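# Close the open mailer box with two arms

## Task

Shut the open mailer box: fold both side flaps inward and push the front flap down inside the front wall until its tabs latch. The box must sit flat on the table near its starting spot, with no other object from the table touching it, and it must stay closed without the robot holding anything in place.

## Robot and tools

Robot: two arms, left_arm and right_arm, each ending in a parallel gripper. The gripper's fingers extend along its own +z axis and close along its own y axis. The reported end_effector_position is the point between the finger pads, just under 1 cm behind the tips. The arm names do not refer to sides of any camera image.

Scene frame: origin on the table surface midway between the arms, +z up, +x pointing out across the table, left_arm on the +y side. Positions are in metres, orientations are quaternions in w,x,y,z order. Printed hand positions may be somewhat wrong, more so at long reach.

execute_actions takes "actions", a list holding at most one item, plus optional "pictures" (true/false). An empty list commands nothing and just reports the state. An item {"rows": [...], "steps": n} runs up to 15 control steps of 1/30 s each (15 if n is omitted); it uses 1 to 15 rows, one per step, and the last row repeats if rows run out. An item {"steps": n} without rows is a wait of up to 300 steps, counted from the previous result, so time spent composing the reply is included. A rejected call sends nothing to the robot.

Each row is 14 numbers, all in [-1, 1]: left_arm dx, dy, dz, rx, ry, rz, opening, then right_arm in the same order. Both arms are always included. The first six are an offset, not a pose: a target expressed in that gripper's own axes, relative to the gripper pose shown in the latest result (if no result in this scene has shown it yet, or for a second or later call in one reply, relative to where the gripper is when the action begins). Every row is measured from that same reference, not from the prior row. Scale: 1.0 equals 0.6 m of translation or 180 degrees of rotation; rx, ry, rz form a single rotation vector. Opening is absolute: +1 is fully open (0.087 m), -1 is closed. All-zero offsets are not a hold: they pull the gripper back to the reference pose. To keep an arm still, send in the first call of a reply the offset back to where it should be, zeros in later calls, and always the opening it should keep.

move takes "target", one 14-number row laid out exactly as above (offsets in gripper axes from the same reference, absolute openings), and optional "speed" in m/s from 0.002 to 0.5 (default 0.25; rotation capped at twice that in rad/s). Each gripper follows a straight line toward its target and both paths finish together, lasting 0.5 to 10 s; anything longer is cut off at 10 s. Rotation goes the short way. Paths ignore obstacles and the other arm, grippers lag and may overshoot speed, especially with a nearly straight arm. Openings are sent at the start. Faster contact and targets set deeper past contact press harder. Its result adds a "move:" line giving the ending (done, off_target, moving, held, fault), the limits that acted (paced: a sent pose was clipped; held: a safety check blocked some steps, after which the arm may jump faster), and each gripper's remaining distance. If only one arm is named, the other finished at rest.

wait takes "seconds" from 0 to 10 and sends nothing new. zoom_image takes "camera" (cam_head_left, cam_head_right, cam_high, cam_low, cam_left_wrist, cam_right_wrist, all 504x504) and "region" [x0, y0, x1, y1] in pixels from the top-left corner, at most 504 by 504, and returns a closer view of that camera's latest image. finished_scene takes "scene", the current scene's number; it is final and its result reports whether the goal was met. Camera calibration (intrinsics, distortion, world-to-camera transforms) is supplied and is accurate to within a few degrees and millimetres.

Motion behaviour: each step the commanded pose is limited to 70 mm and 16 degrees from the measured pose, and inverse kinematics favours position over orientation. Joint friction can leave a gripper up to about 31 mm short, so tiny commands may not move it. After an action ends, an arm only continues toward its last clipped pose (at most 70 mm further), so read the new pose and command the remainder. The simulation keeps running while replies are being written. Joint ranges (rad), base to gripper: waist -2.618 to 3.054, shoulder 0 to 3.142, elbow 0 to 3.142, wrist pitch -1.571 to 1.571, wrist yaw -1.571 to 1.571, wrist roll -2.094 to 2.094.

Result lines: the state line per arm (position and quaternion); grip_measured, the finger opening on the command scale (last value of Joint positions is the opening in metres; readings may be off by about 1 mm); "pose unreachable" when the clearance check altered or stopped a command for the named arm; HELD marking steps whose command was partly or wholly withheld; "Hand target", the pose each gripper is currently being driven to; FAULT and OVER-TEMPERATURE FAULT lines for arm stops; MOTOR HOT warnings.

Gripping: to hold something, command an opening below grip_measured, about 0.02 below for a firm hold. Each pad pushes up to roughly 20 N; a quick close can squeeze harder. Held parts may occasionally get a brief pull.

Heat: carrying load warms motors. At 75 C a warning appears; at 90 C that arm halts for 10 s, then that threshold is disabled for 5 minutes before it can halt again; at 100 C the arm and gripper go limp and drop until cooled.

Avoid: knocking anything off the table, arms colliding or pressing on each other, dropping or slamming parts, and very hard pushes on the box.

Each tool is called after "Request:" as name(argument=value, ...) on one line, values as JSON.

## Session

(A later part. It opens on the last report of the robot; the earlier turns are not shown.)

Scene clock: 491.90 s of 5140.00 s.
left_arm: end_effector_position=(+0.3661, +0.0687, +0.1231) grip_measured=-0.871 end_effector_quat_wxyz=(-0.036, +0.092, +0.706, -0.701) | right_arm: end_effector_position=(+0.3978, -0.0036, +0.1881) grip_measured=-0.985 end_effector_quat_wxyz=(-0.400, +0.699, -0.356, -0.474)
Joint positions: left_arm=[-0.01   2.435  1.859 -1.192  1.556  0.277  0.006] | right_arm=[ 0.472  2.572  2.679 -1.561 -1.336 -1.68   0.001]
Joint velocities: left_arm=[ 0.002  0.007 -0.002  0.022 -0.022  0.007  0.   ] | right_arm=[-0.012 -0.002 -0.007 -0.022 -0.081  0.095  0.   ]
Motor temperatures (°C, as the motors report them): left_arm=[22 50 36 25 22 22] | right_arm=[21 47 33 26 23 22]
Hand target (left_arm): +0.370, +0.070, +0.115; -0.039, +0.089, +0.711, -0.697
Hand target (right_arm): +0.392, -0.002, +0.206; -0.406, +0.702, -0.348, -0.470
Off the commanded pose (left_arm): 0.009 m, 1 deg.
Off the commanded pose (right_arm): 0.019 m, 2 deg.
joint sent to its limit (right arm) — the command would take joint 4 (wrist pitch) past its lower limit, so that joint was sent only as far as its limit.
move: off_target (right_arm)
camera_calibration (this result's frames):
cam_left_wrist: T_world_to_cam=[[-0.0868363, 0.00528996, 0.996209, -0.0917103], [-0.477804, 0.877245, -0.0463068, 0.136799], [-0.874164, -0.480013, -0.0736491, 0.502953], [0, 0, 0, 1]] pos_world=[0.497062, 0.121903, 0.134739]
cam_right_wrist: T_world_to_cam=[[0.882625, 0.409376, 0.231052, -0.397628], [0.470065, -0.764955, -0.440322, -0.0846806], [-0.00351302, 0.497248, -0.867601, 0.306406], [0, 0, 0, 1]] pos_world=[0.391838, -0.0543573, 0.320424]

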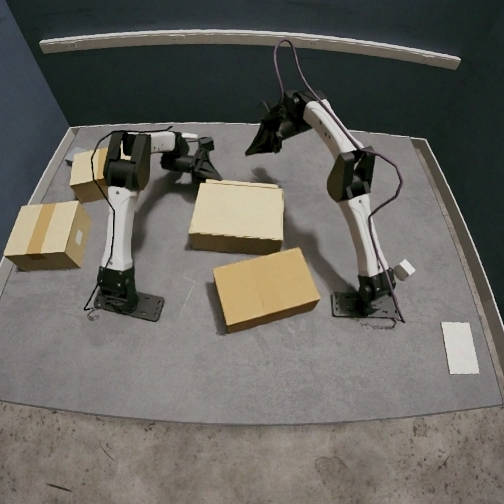

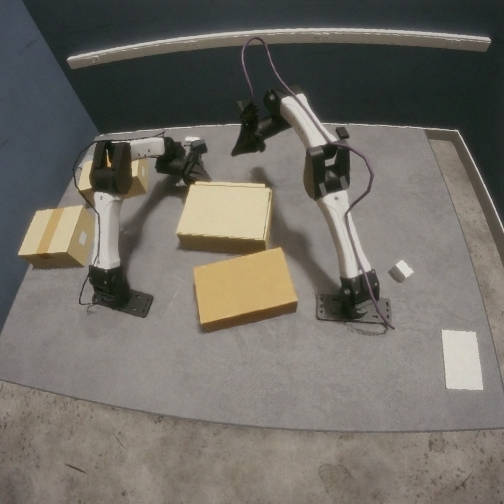

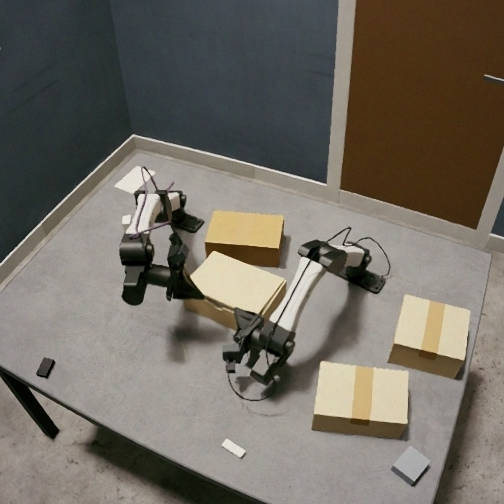

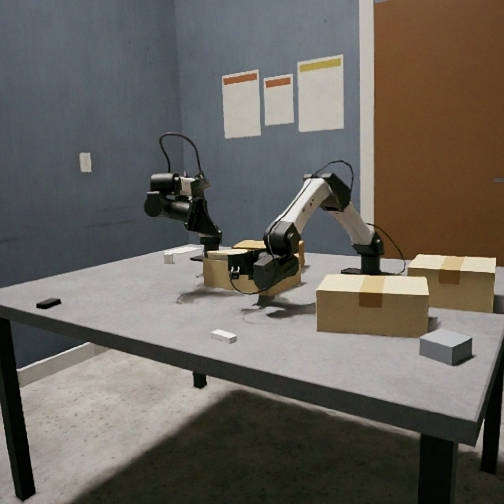

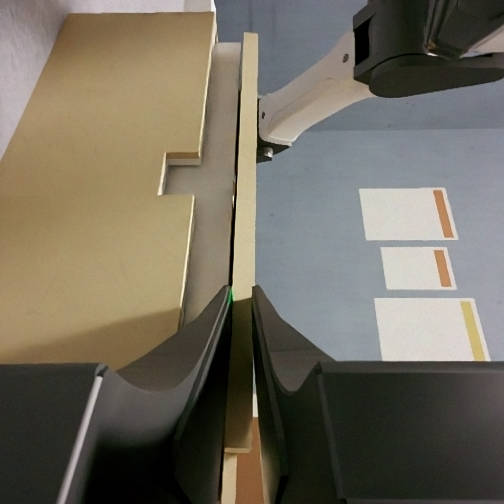

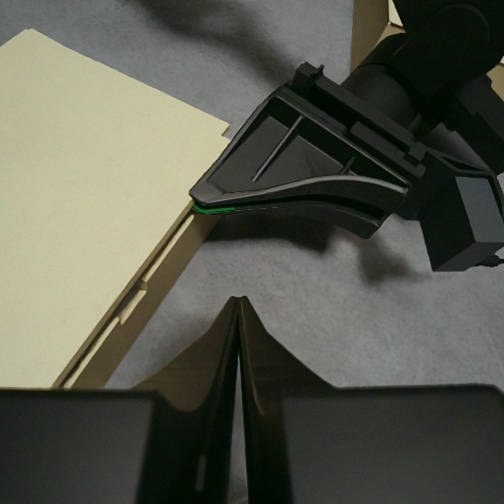

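Request:
move(target=[-0.11,0.015,0,0,0,0,-1, 0,0,0,0,0,0,-1], speed=0.05)

Scene clock: 495.80 s of 5140.00 s.
left_arm: end_effector_position=(+0.4274, +0.0575, +0.1272) grip_measured=-0.871 end_effector_quat_wxyz=(-0.030, +0.096, +0.703, -0.704) | right_arm: end_effector_position=(+0.3977, -0.0037, +0.1880) grip_measured=-0.985 end_effector_quat_wxyz=(-0.399, +0.699, -0.357, -0.475)
Joint positions: left_arm=[-0.01   2.659  2.3   -1.187  1.563  0.068  0.006] | right_arm=[ 0.472  2.572  2.679 -1.561 -1.336 -1.677  0.001]
Joint velocities: left_arm=[ 0.017 -0.012  0.022 -0.051  0.022 -0.037  0.   ] | right_arm=[ 0.007  0.002 -0.007 -0.066 -0.022 -0.037 -0.001]
Motor temperatures (°C, as the motors report them): left_arm=[22 50 36 25 22 22] | right_arm=[21 47 33 26 23 22]
Hand target (left_arm): +0.430, +0.057, +0.118; -0.034, +0.091, +0.706, -0.701
Hand target (right_arm): +0.398, -0.004, +0.188; -0.400, +0.699, -0.356, -0.474
Off the commanded pose (left_arm): 0.009 m, 1 deg.
Off the commanded pose (right_arm): 0.000 m, 0 deg.
move: done
camera_calibration (this result's frames):
cam_left_wrist: T_world_to_cam=[[-0.0994749, 0.0143444, 0.994937, -0.085392], [-0.479732, 0.875321, -0.060584, 0.178871], [-0.871758, -0.483329, -0.080191, 0.551467], [0, 0, 0, 1]] pos_world=[0.558062, 0.111195, 0.140019]
cam_right_wrist: T_world_to_cam=[[0.883428, 0.409063, 0.228525, -0.397362], [0.468538, -0.765689, -0.440672, -0.0840115], [-0.00528382, 0.496375, -0.868092, 0.307201], [0, 0, 0, 1]] pos_world=[0.392026, -0.0542675, 0.320464]

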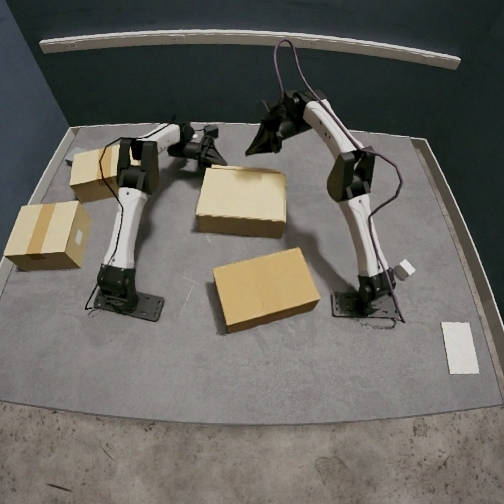

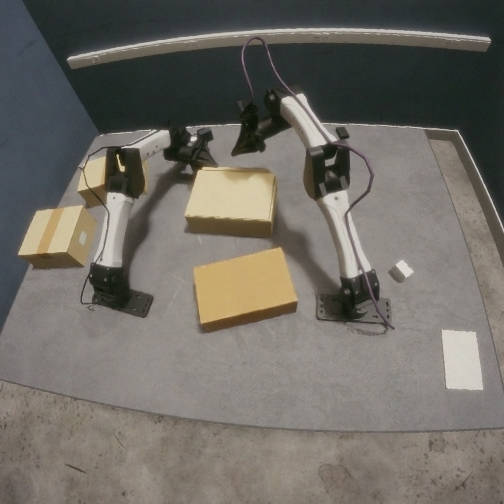

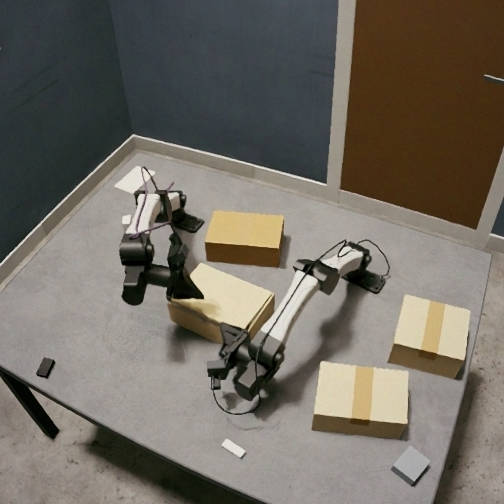

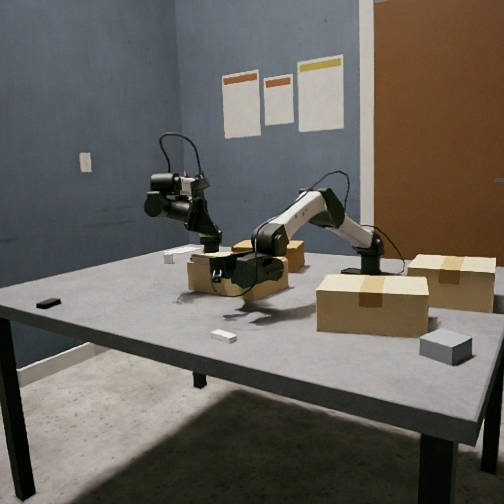

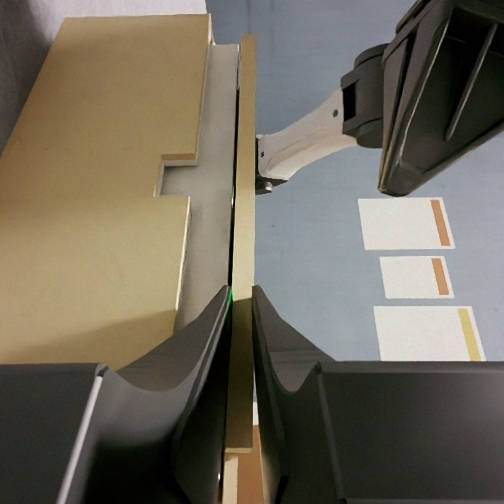

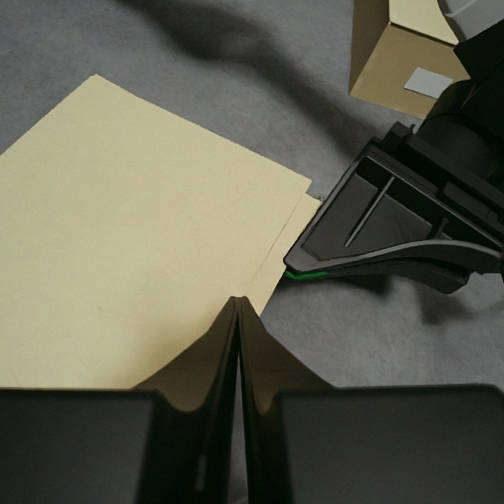

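Request:
move(target=[-0.01,0.015,0,0,-0.05,0,-1, 0.08,0.065,0.005,0,0,0,-1], speed=0.05)

Scene clock: 502.13 s of 5140.00 s.
left_arm: end_effector_position=(+0.4323, +0.0566, +0.1278) grip_measured=-0.871 end_effector_quat_wxyz=(-0.027, +0.098, +0.702, -0.705) | right_arm: end_effector_position=(+0.3735, -0.0210, +0.1262) grip_measured=-0.985 end_effector_quat_wxyz=(-0.390, +0.699, -0.358, -0.481)
Joint positions: left_arm=[-0.01   2.659  2.301 -1.121  1.567  0.009  0.006] | right_arm=[ 0.46   2.381  2.083 -1.28  -1.336 -1.785  0.001]
Joint velocities: left_arm=[-0.007 -0.002  0.017  0.022  0.022 -0.066 -0.   ] | right_arm=[-0.002 -0.017 -0.012  0.007 -0.007  0.051  0.   ]
Motor temperatures (°C, as the motors report them): left_arm=[22 52 36 25 22 22] | right_arm=[21 48 33 26 23 22]
Hand target (left_arm): +0.434, +0.057, +0.119; -0.029, +0.096, +0.704, -0.703
Hand target (right_arm): +0.376, -0.024, +0.133; -0.398, +0.699, -0.357, -0.475
Off the commanded pose (left_arm): 0.009 m, 9 deg.
Off the commanded pose (right_arm): 0.008 m, 1 deg.
After step 90, 1.17 s passed at rest.
move: off_target (left_arm)
camera_calibration (this result's frames):
cam_left_wrist: T_world_to_cam=[[-0.106644, 0.0194904, 0.994106, -0.0826022], [-0.479369, 0.87493, -0.0685787, 0.182984], [-0.87111, -0.483857, -0.0839628, 0.555634], [0, 0, 0, 1]] pos_world=[0.562926, 0.110359, 0.141317]
cam_right_wrist: T_world_to_cam=[[0.881916, 0.422054, 0.209987, -0.351608], [0.470688, -0.763798, -0.441662, -0.113839], [-0.0260179, 0.488347, -0.872261, 0.27013], [0, 0, 0, 1]] pos_world=[0.370699, -0.0704697, 0.259179]

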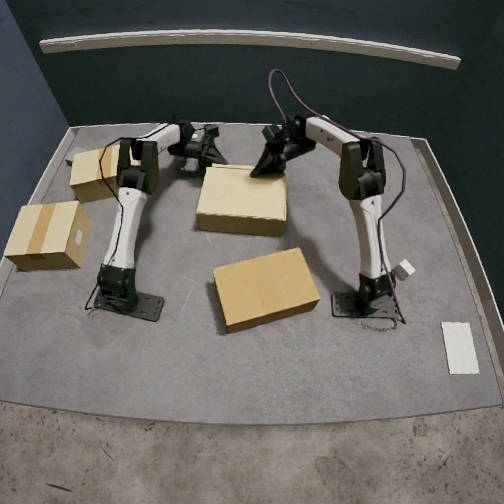

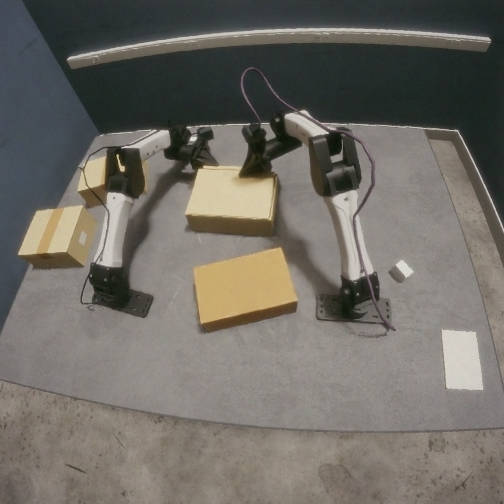

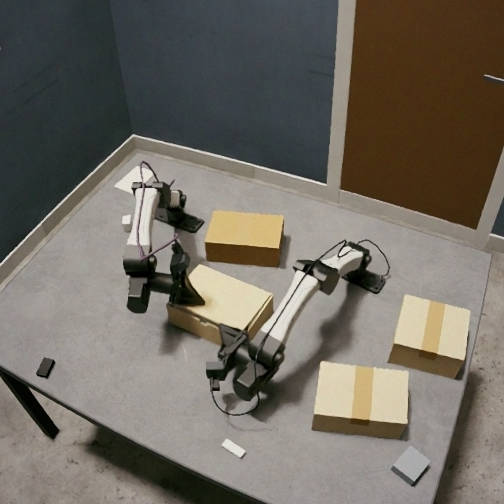

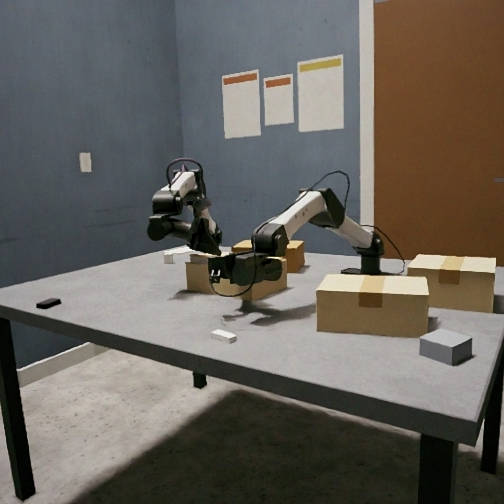

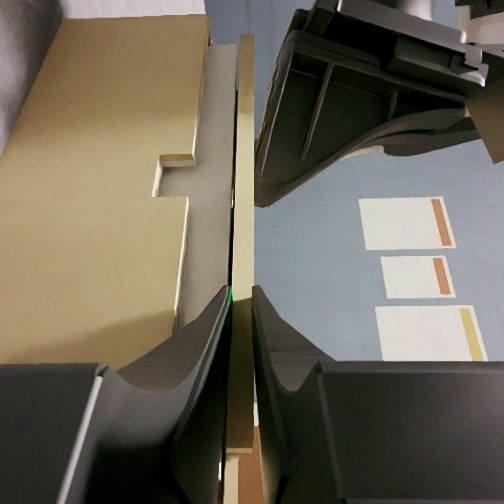

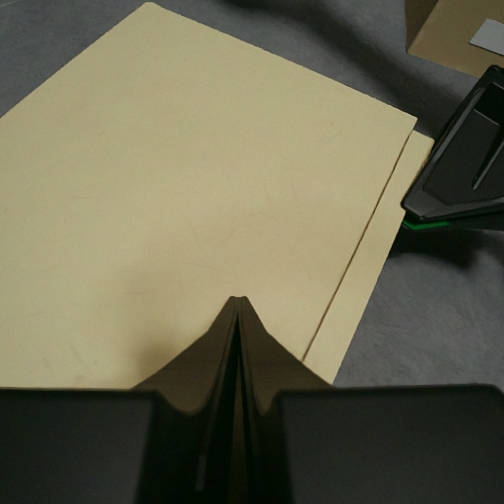

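Lower right a bit, release left, withdraw, then press.

Request:
move(target=[0,0,0,0,0,0,-0.7, 0.025,0.006,0.006,0,0,0,-1], speed=0.05)

Request:
move(target=[-0.06,0,-0.08,0,0,0,-0.7, 0,0,0,0,0,0,-1], speed=0.06)

Request:
move(target=[0,-0.1,-0.1,0,0,0,-0.7, 0.05,0.012,0.012,0,0,0,-1], speed=0.06)

Scene clock: 505.87 s of 5140.00 s.
left_arm: end_effector_position=(+0.4325, +0.0566, +0.1279) grip_measured=-0.700 end_effector_quat_wxyz=(-0.027, +0.098, +0.701, -0.705) | right_arm: end_effector_position=(+0.3731, -0.0208, +0.1208) grip_measured=-0.985 end_effector_quat_wxyz=(-0.392, +0.698, -0.357, -0.482)
Joint positions: left_arm=[-0.01   2.659  2.301 -1.119  1.567  0.007  0.013] | right_arm=[ 0.46   2.381  2.058 -1.255 -1.341 -1.788  0.001]
Joint velocities: left_arm=[-0.012  0.007  0.007  0.007 -0.022 -0.037  0.001] | right_arm=[ 0.002 -0.007 -0.002 -0.125  0.022 -0.037 -0.   ]
Motor temperatures (°C, as the motors report them): left_arm=[22 53 36 25 22 22] | right_arm=[21 49 33 26 23 22]
Hand target (left_arm): +0.432, +0.057, +0.128; -0.027, +0.098, +0.702, -0.705
Hand target (right_arm): +0.373, -0.022, +0.111; -0.389, +0.699, -0.358, -0.482
Off the commanded pose (left_arm): 0.000 m, 0 deg.
Off the commanded pose (right_arm): 0.010 m, 0 deg.
After step 90, 0.03 s passed at rest.
move: done
camera_calibration (this result's frames):
cam_left_wrist: T_world_to_cam=[[-0.106576, 0.0198657, 0.994106, -0.0827169], [-0.47935, 0.874917, -0.0688741, 0.183123], [-0.871129, -0.483865, -0.0837228, 0.555745], [0, 0, 0, 1]] pos_world=[0.563089, 0.110331, 0.14137]
cam_right_wrist: T_world_to_cam=[[0.881593, 0.421381, 0.212677, -0.350409], [0.471305, -0.761239, -0.445405, -0.115618], [-0.0257874, 0.492902, -0.869703, 0.264931], [0, 0, 0, 1]] pos_world=[0.370241, -0.0709426, 0.253438]

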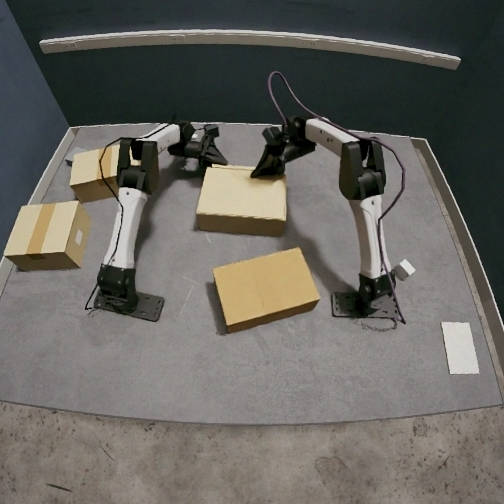

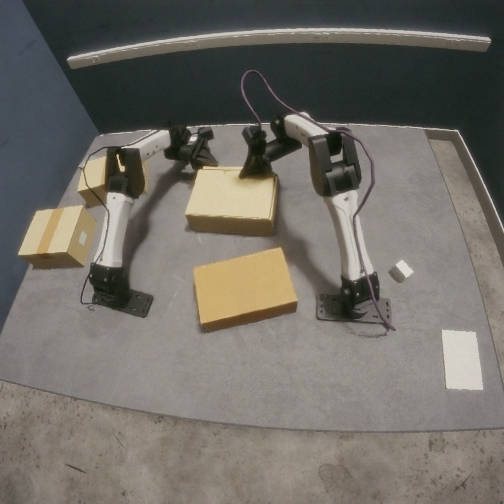

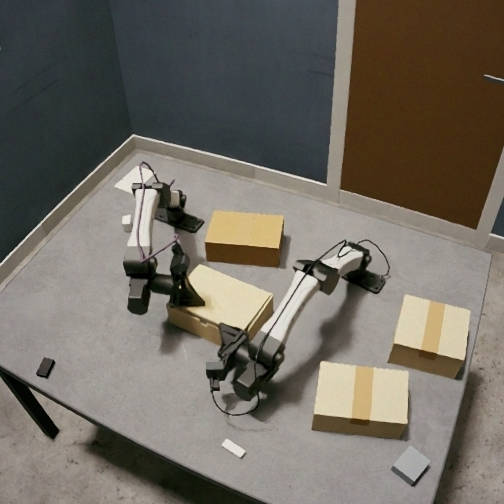

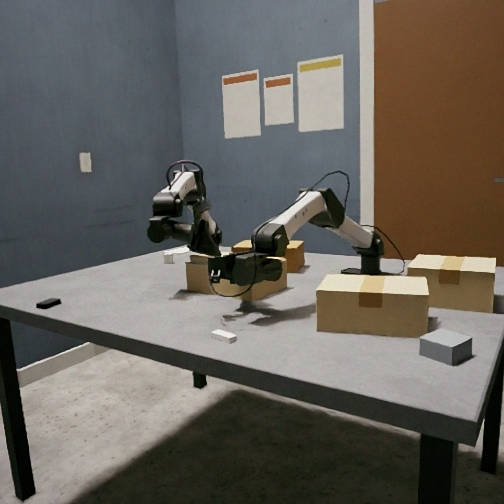

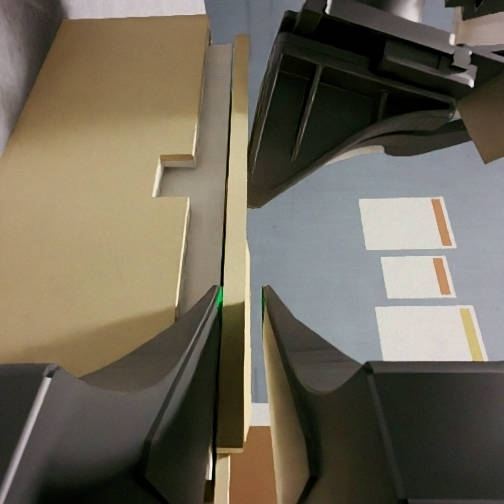

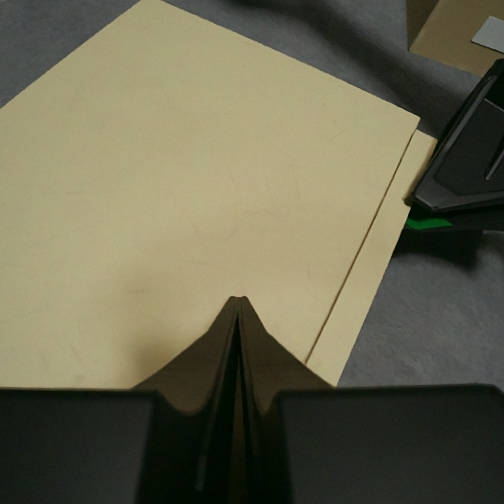

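Scene clock: 507.20 s of 5140.00 s.
left_arm: end_effector_position=(+0.4718, +0.0957, +0.1390) grip_measured=-0.700 end_effector_quat_wxyz=(+0.008, +0.070, +0.701, -0.710) | right_arm: end_effector_position=(+0.3729, -0.0202, +0.1221) grip_measured=-0.985 end_effector_quat_wxyz=(-0.394, +0.695, -0.355, -0.485)
Joint positions: left_arm=[ 0.082  2.733  2.477 -1.113  1.579 -0.092  0.013] | right_arm=[ 0.46   2.381  2.058 -1.254 -1.349 -1.788  0.001]
Joint velocities: left_arm=[ 0.002  0.007 -0.007  0.007 -0.022 -0.037  0.   ] | right_arm=[-0.002 -0.032 -0.002 -0.007  0.007 -0.081 -0.001]
Motor temperatures (°C, as the motors report them): left_arm=[22 53 36 25 22 22] | right_arm=[21 49 33 26 23 22]
Hand target (left_arm): +0.475, +0.098, +0.131; +0.006, +0.065, +0.701, -0.711
Hand target (right_arm): +0.373, -0.021, +0.121; -0.392, +0.698, -0.357, -0.482
Off the commanded pose (left_arm): 0.009 m, 5 deg.
Off the commanded pose (right_arm): 0.002 m, 0 deg.
joint sent to its limit (left arm) — the command would take joint 5 (wrist yaw) past its upper limit, so that joint was sent only as far as its limit.
move: off_target (left_arm)
camera_calibration (this result's frames):
cam_left_wrist: T_world_to_cam=[[-0.116359, 0.0225646, 0.992951, -0.0858343], [-0.555361, 0.827368, -0.0838817, 0.210959], [-0.823428, -0.561207, -0.0837399, 0.594804], [0, 0, 0, 1]] pos_world=[0.59695, 0.161204, 0.152734]
cam_right_wrist: T_world_to_cam=[[0.882263, 0.419661, 0.213299, -0.351145], [0.4699, -0.757748, -0.452782, -0.112937], [-0.0283881, 0.499702, -0.865732, 0.26642], [0, 0, 0, 1]] pos_world=[0.370435, -0.0713466, 0.254411]

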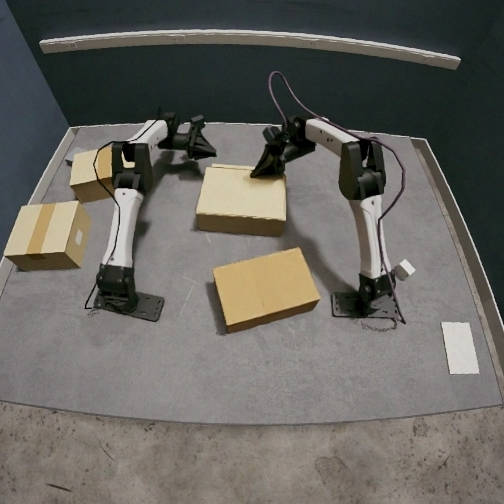

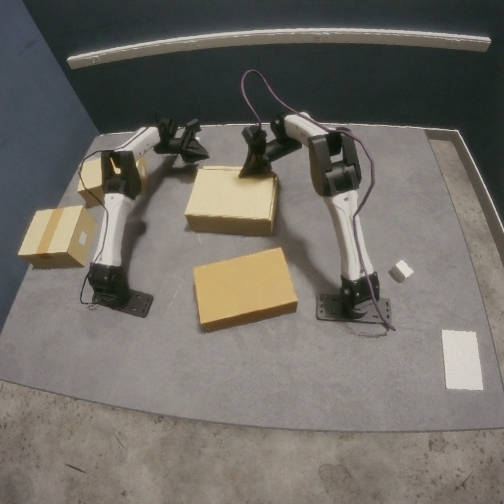

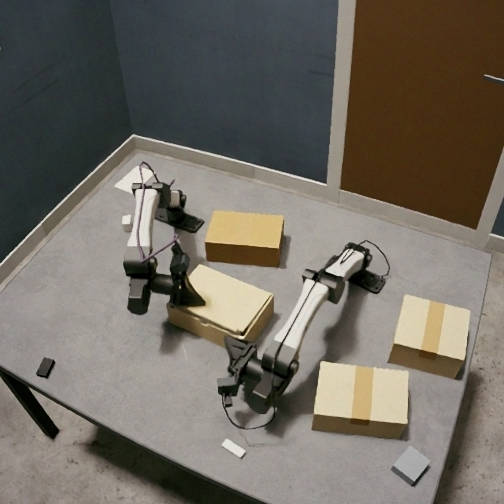

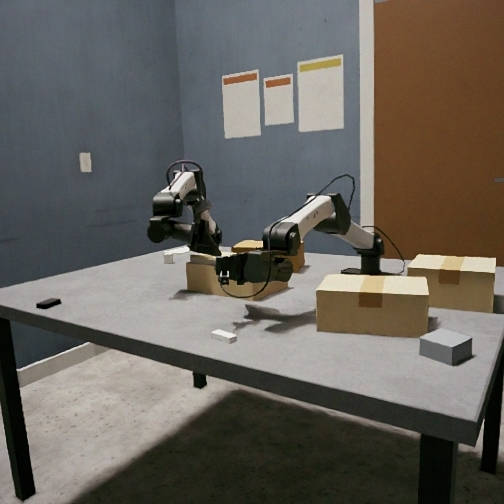

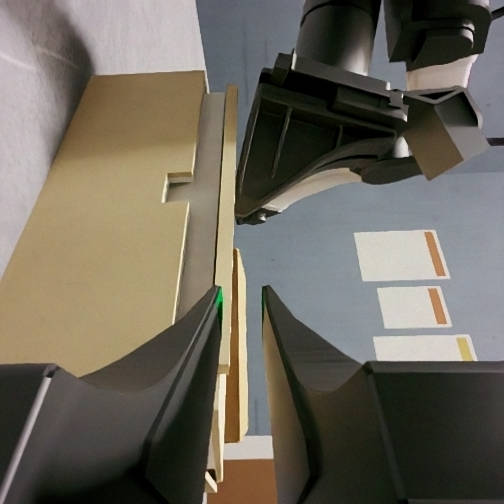

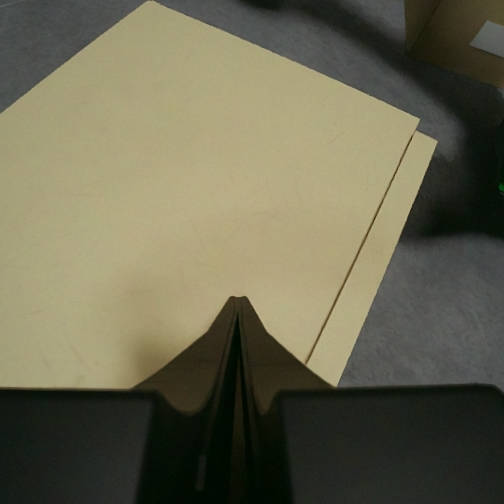

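Scene clock: 508.97 s of 5140.00 s.
left_arm: end_effector_position=(+0.4746, +0.1529, +0.2037) grip_measured=-0.700 end_effector_quat_wxyz=(+0.070, +0.047, +0.702, -0.707) | right_arm: end_effector_position=(+0.3724, -0.0192, +0.1078) grip_measured=-0.985 end_effector_quat_wxyz=(-0.402, +0.694, -0.349, -0.486)
Joint positions: left_arm=[ 0.201  2.552  2.393 -1.16   1.581 -0.086  0.013] | right_arm=[ 0.46   2.381  1.991 -1.175 -1.363 -1.79   0.001]
Joint velocities: left_arm=[-0.007 -0.012 -0.017  0.022 -0.007 -0.037 -0.   ] | right_arm=[ 0.012 -0.007 -0.007  0.022 -0.022 -0.022  0.   ]
Motor temperatures (°C, as the motors report them): left_arm=[22 54 36 25 22 22] | right_arm=[21 49 33 26 23 22]
Hand target (left_arm): +0.472, +0.155, +0.199; +0.052, +0.026, +0.703, -0.709
Hand target (right_arm): +0.372, -0.021, +0.091; -0.393, +0.696, -0.355, -0.485
Off the commanded pose (left_arm): 0.008 m, 8 deg.
Off the commanded pose (right_arm): 0.017 m, 1 deg.
joint sent to its limit (left arm) — the command would take joint 5 (wrist yaw) past its upper limit, so that joint was sent only as far as its limit.
move: off_target (left_arm, right_arm)
camera_calibration (this result's frames):
cam_left_wrist: T_world_to_cam=[[-0.172953, 0.00819229, 0.984896, -0.120333], [-0.644405, 0.755299, -0.119443, 0.231133], [-0.744869, -0.65533, -0.125352, 0.62011], [0, 0, 0, 1]] pos_world=[0.590032, 0.232788, 0.223855]
cam_right_wrist: T_world_to_cam=[[0.880404, 0.415944, 0.227772, -0.348988], [0.473699, -0.748741, -0.463677, -0.118492], [-0.0223213, 0.516118, -0.856226, 0.250533], [0, 0, 0, 1]] pos_world=[0.368972, -0.0728652, 0.239061]

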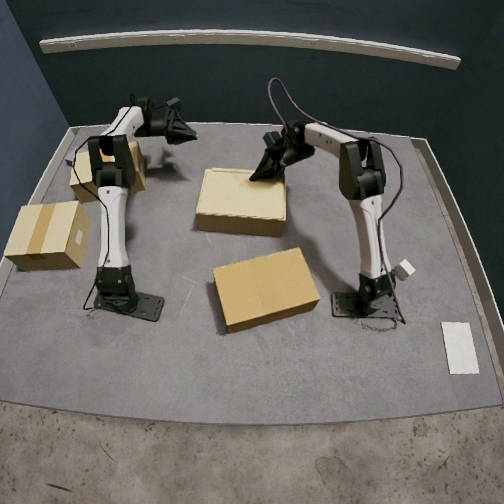

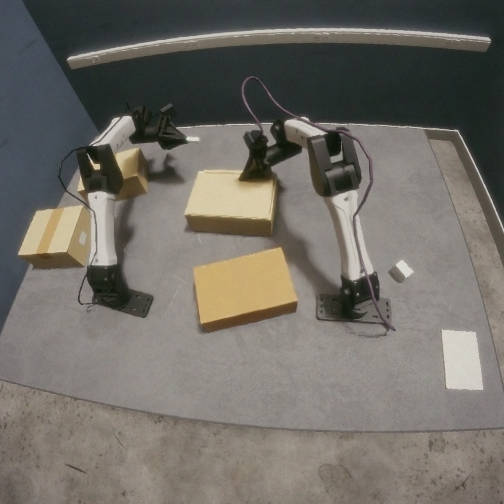

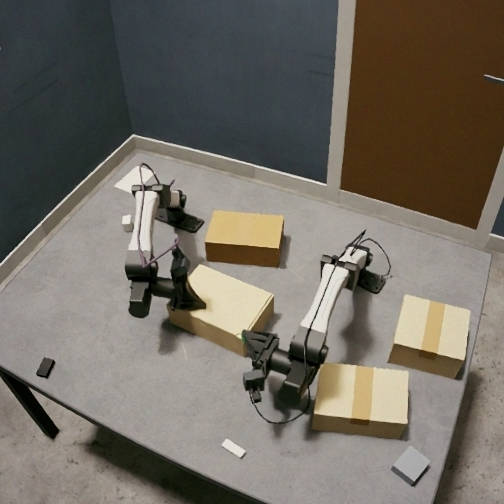

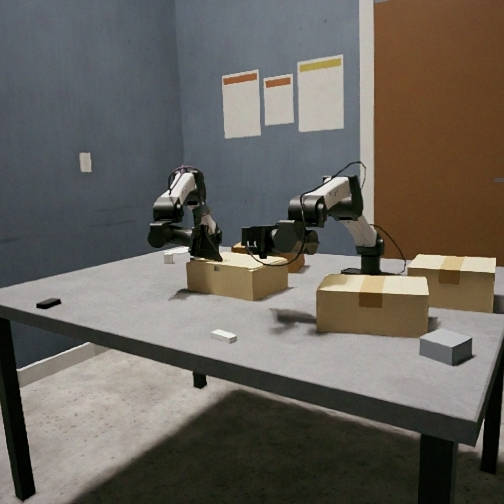

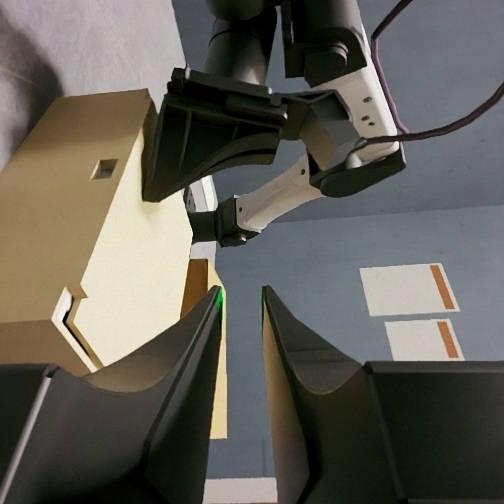

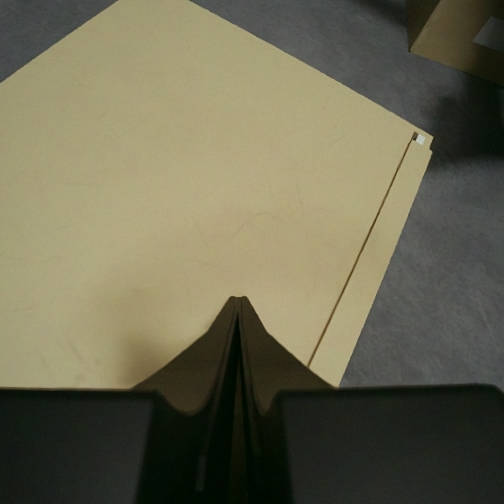

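Press a bit more, then lift.

Request:
move(target=[0,0,0,0,0,0,-0.7, 0.045,0.011,0.011,0,0,0,-1], speed=0.05)

Request:
move(target=[0,0,0,0,0,0,-0.7, -0.12,-0.03,-0.03,0,0,0,-1], speed=0.08)

Scene clock: 516.03 s of 5140.00 s.
left_arm: end_effector_position=(+0.4744, +0.1529, +0.2035) grip_measured=-0.700 end_effector_quat_wxyz=(+0.069, +0.047, +0.702, -0.707) | right_arm: end_effector_position=(+0.3720, -0.0160, +0.1071) grip_measured=-0.985 end_effector_quat_wxyz=(-0.418, +0.686, -0.336, -0.493)
Joint positions: left_arm=[ 0.201  2.552  2.392 -1.16   1.581 -0.086  0.013] | right_arm=[ 0.46   2.381  1.96  -1.132 -1.405 -1.802  0.001]
Joint velocities: left_arm=[-0.002 -0.017 -0.002  0.051  0.022  0.007 -0.   ] | right_arm=[ 0.012  0.007 -0.012  0.007  0.022  0.022  0.   ]
Motor temperatures (°C, as the motors report them): left_arm=[22 56 36 25 22 22] | right_arm=[21 48 33 26 23 22]
Hand target (left_arm): +0.475, +0.153, +0.204; +0.070, +0.047, +0.702, -0.707
Hand target (right_arm): +0.371, -0.020, +0.080; -0.400, +0.694, -0.348, -0.487
Off the commanded pose (left_arm): 0.000 m, 0 deg.
Off the commanded pose (right_arm): 0.028 m, 3 deg.
After step 90, 3.23 s passed at rest.
move: off_target (right_arm)
camera_calibration (this result's frames):
cam_left_wrist: T_world_to_cam=[[-0.171451, 0.00824258, 0.985158, -0.12097], [-0.644586, 0.755293, -0.118499, 0.230946], [-0.745059, -0.655336, -0.124182, 0.619866], [0, 0, 0, 1]] pos_world=[0.589961, 0.232785, 0.223518]
cam_right_wrist: T_world_to_cam=[[0.878092, 0.406858, 0.251835, -0.351637], [0.478096, -0.724607, -0.496356, -0.114014], [-0.0194653, 0.556247, -0.830789, 0.245184], [0, 0, 0, 1]] pos_world=[0.368052, -0.0759315, 0.235659]

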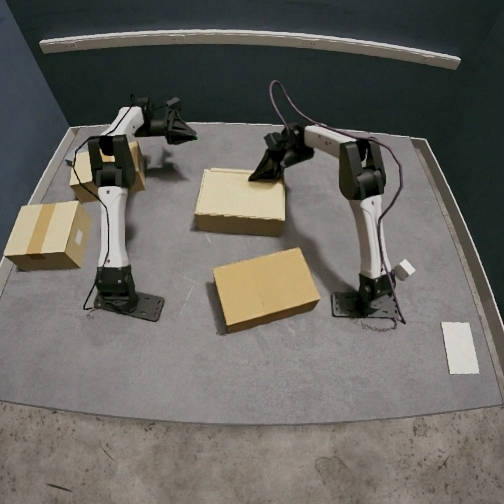

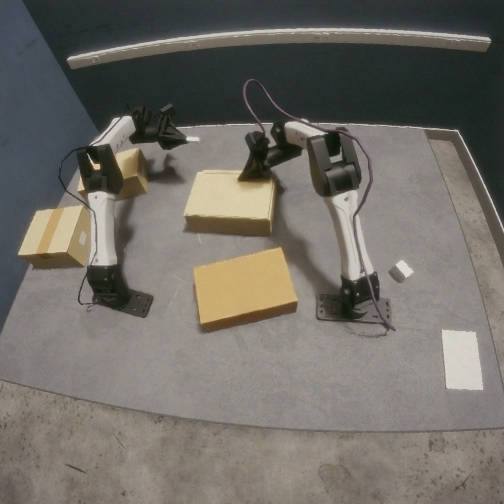

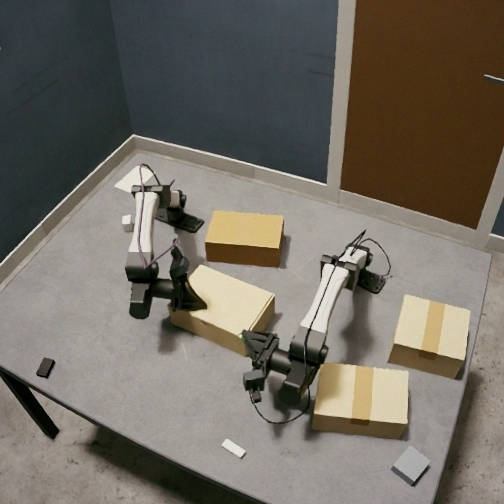

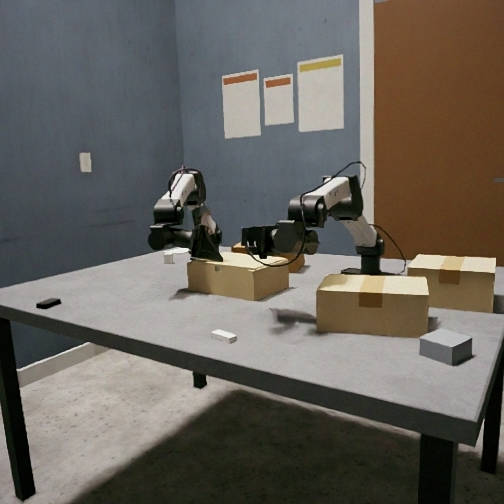

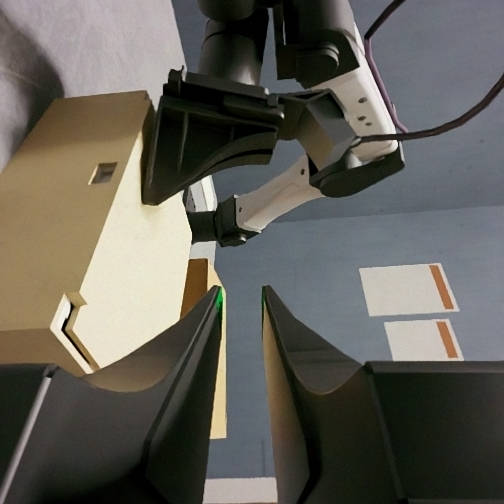

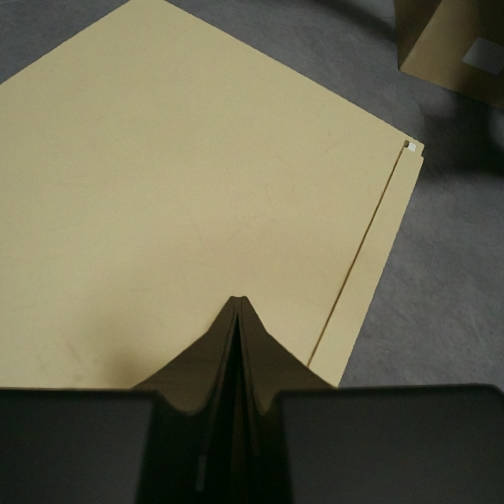

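Scene clock: 517.87 s of 5140.00 s.
left_arm: end_effector_position=(+0.4744, +0.1529, +0.2035) grip_measured=-0.700 end_effector_quat_wxyz=(+0.069, +0.047, +0.702, -0.707) | right_arm: end_effector_position=(+0.3687, -0.0171, +0.1879) grip_measured=-0.985 end_effector_quat_wxyz=(-0.420, +0.686, -0.331, -0.493)
Joint positions: left_arm=[ 0.201  2.552  2.392 -1.16   1.581 -0.086  0.013] | right_arm=[ 0.46   2.361  2.243 -1.458 -1.409 -1.833  0.001]
Joint velocities: left_arm=[-0.012  0.002 -0.012  0.037 -0.022  0.022  0.   ] | right_arm=[ 0.012 -0.007  0.012 -0.037 -0.095 -0.066  0.   ]
Motor temperatures (°C, as the motors report them): left_arm=[22 57 36 25 22 22] | right_arm=[21 49 33 26 23 22]
Hand target (left_arm): +0.474, +0.153, +0.204; +0.069, +0.047, +0.702, -0.707
Hand target (right_arm): +0.374, -0.020, +0.183; -0.419, +0.685, -0.336, -0.492
Off the commanded pose (left_arm): 0.000 m, 0 deg.
Off the commanded pose (right_arm): 0.008 m, 1 deg.
move: done
camera_calibration (this result's frames):
cam_left_wrist: T_world_to_cam=[[-0.171451, 0.00824258, 0.985158, -0.12097], [-0.644586, 0.755293, -0.118499, 0.230946], [-0.745059, -0.655336, -0.124182, 0.619866], [0, 0, 0, 1]] pos_world=[0.589961, 0.232785, 0.223518]
cam_right_wrist: T_world_to_cam=[[0.874752, 0.409614, 0.258893, -0.368672], [0.484235, -0.719031, -0.498509, -0.0749007], [-0.018044, 0.561436, -0.827323, 0.311775], [0, 0, 0, 1]] pos_world=[0.364392, -0.077885, 0.316047]

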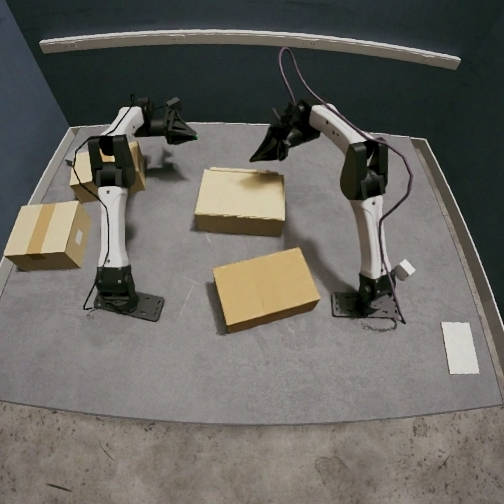

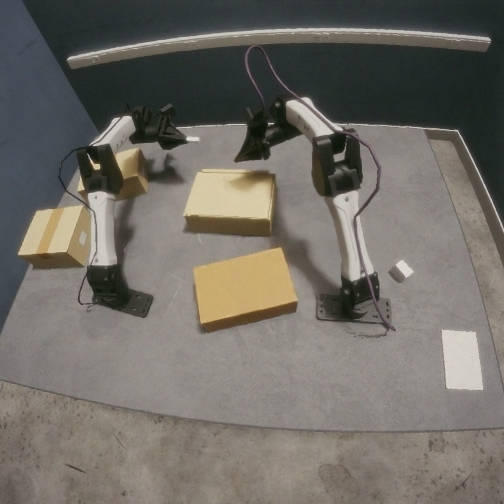

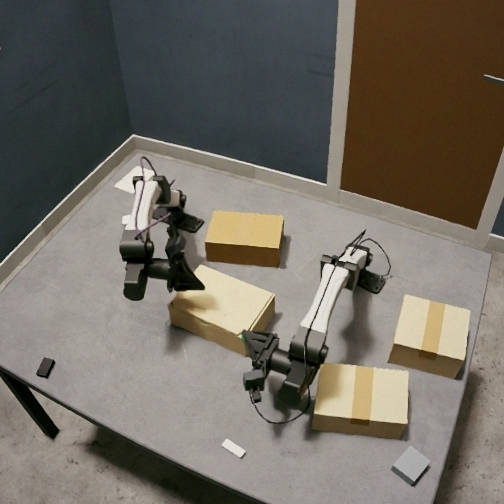

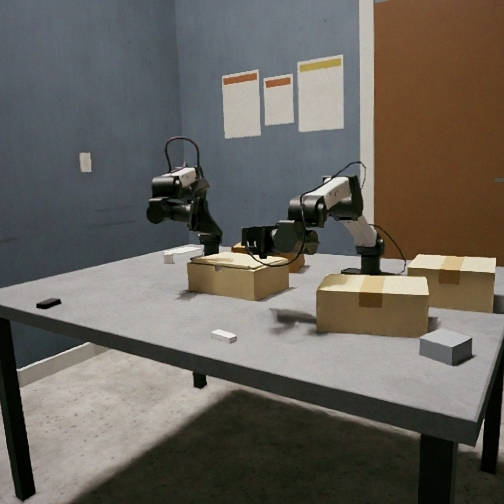

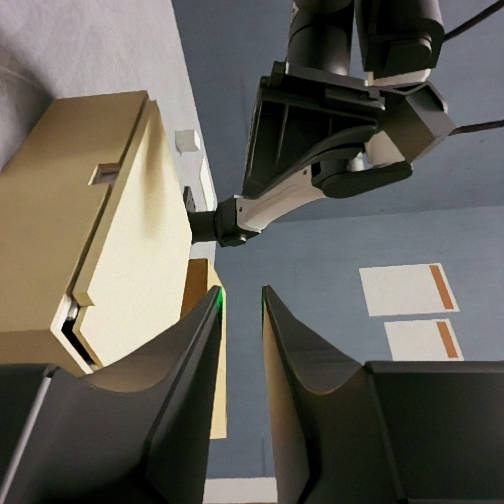

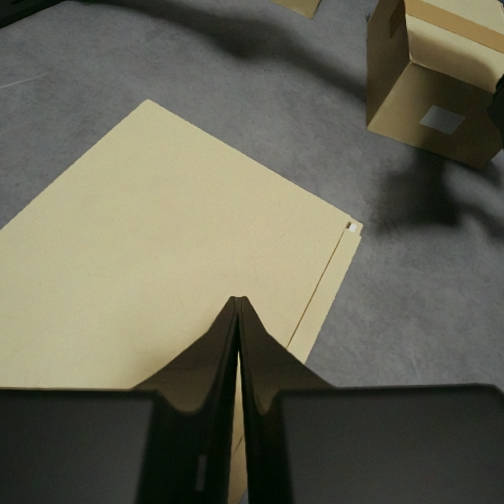

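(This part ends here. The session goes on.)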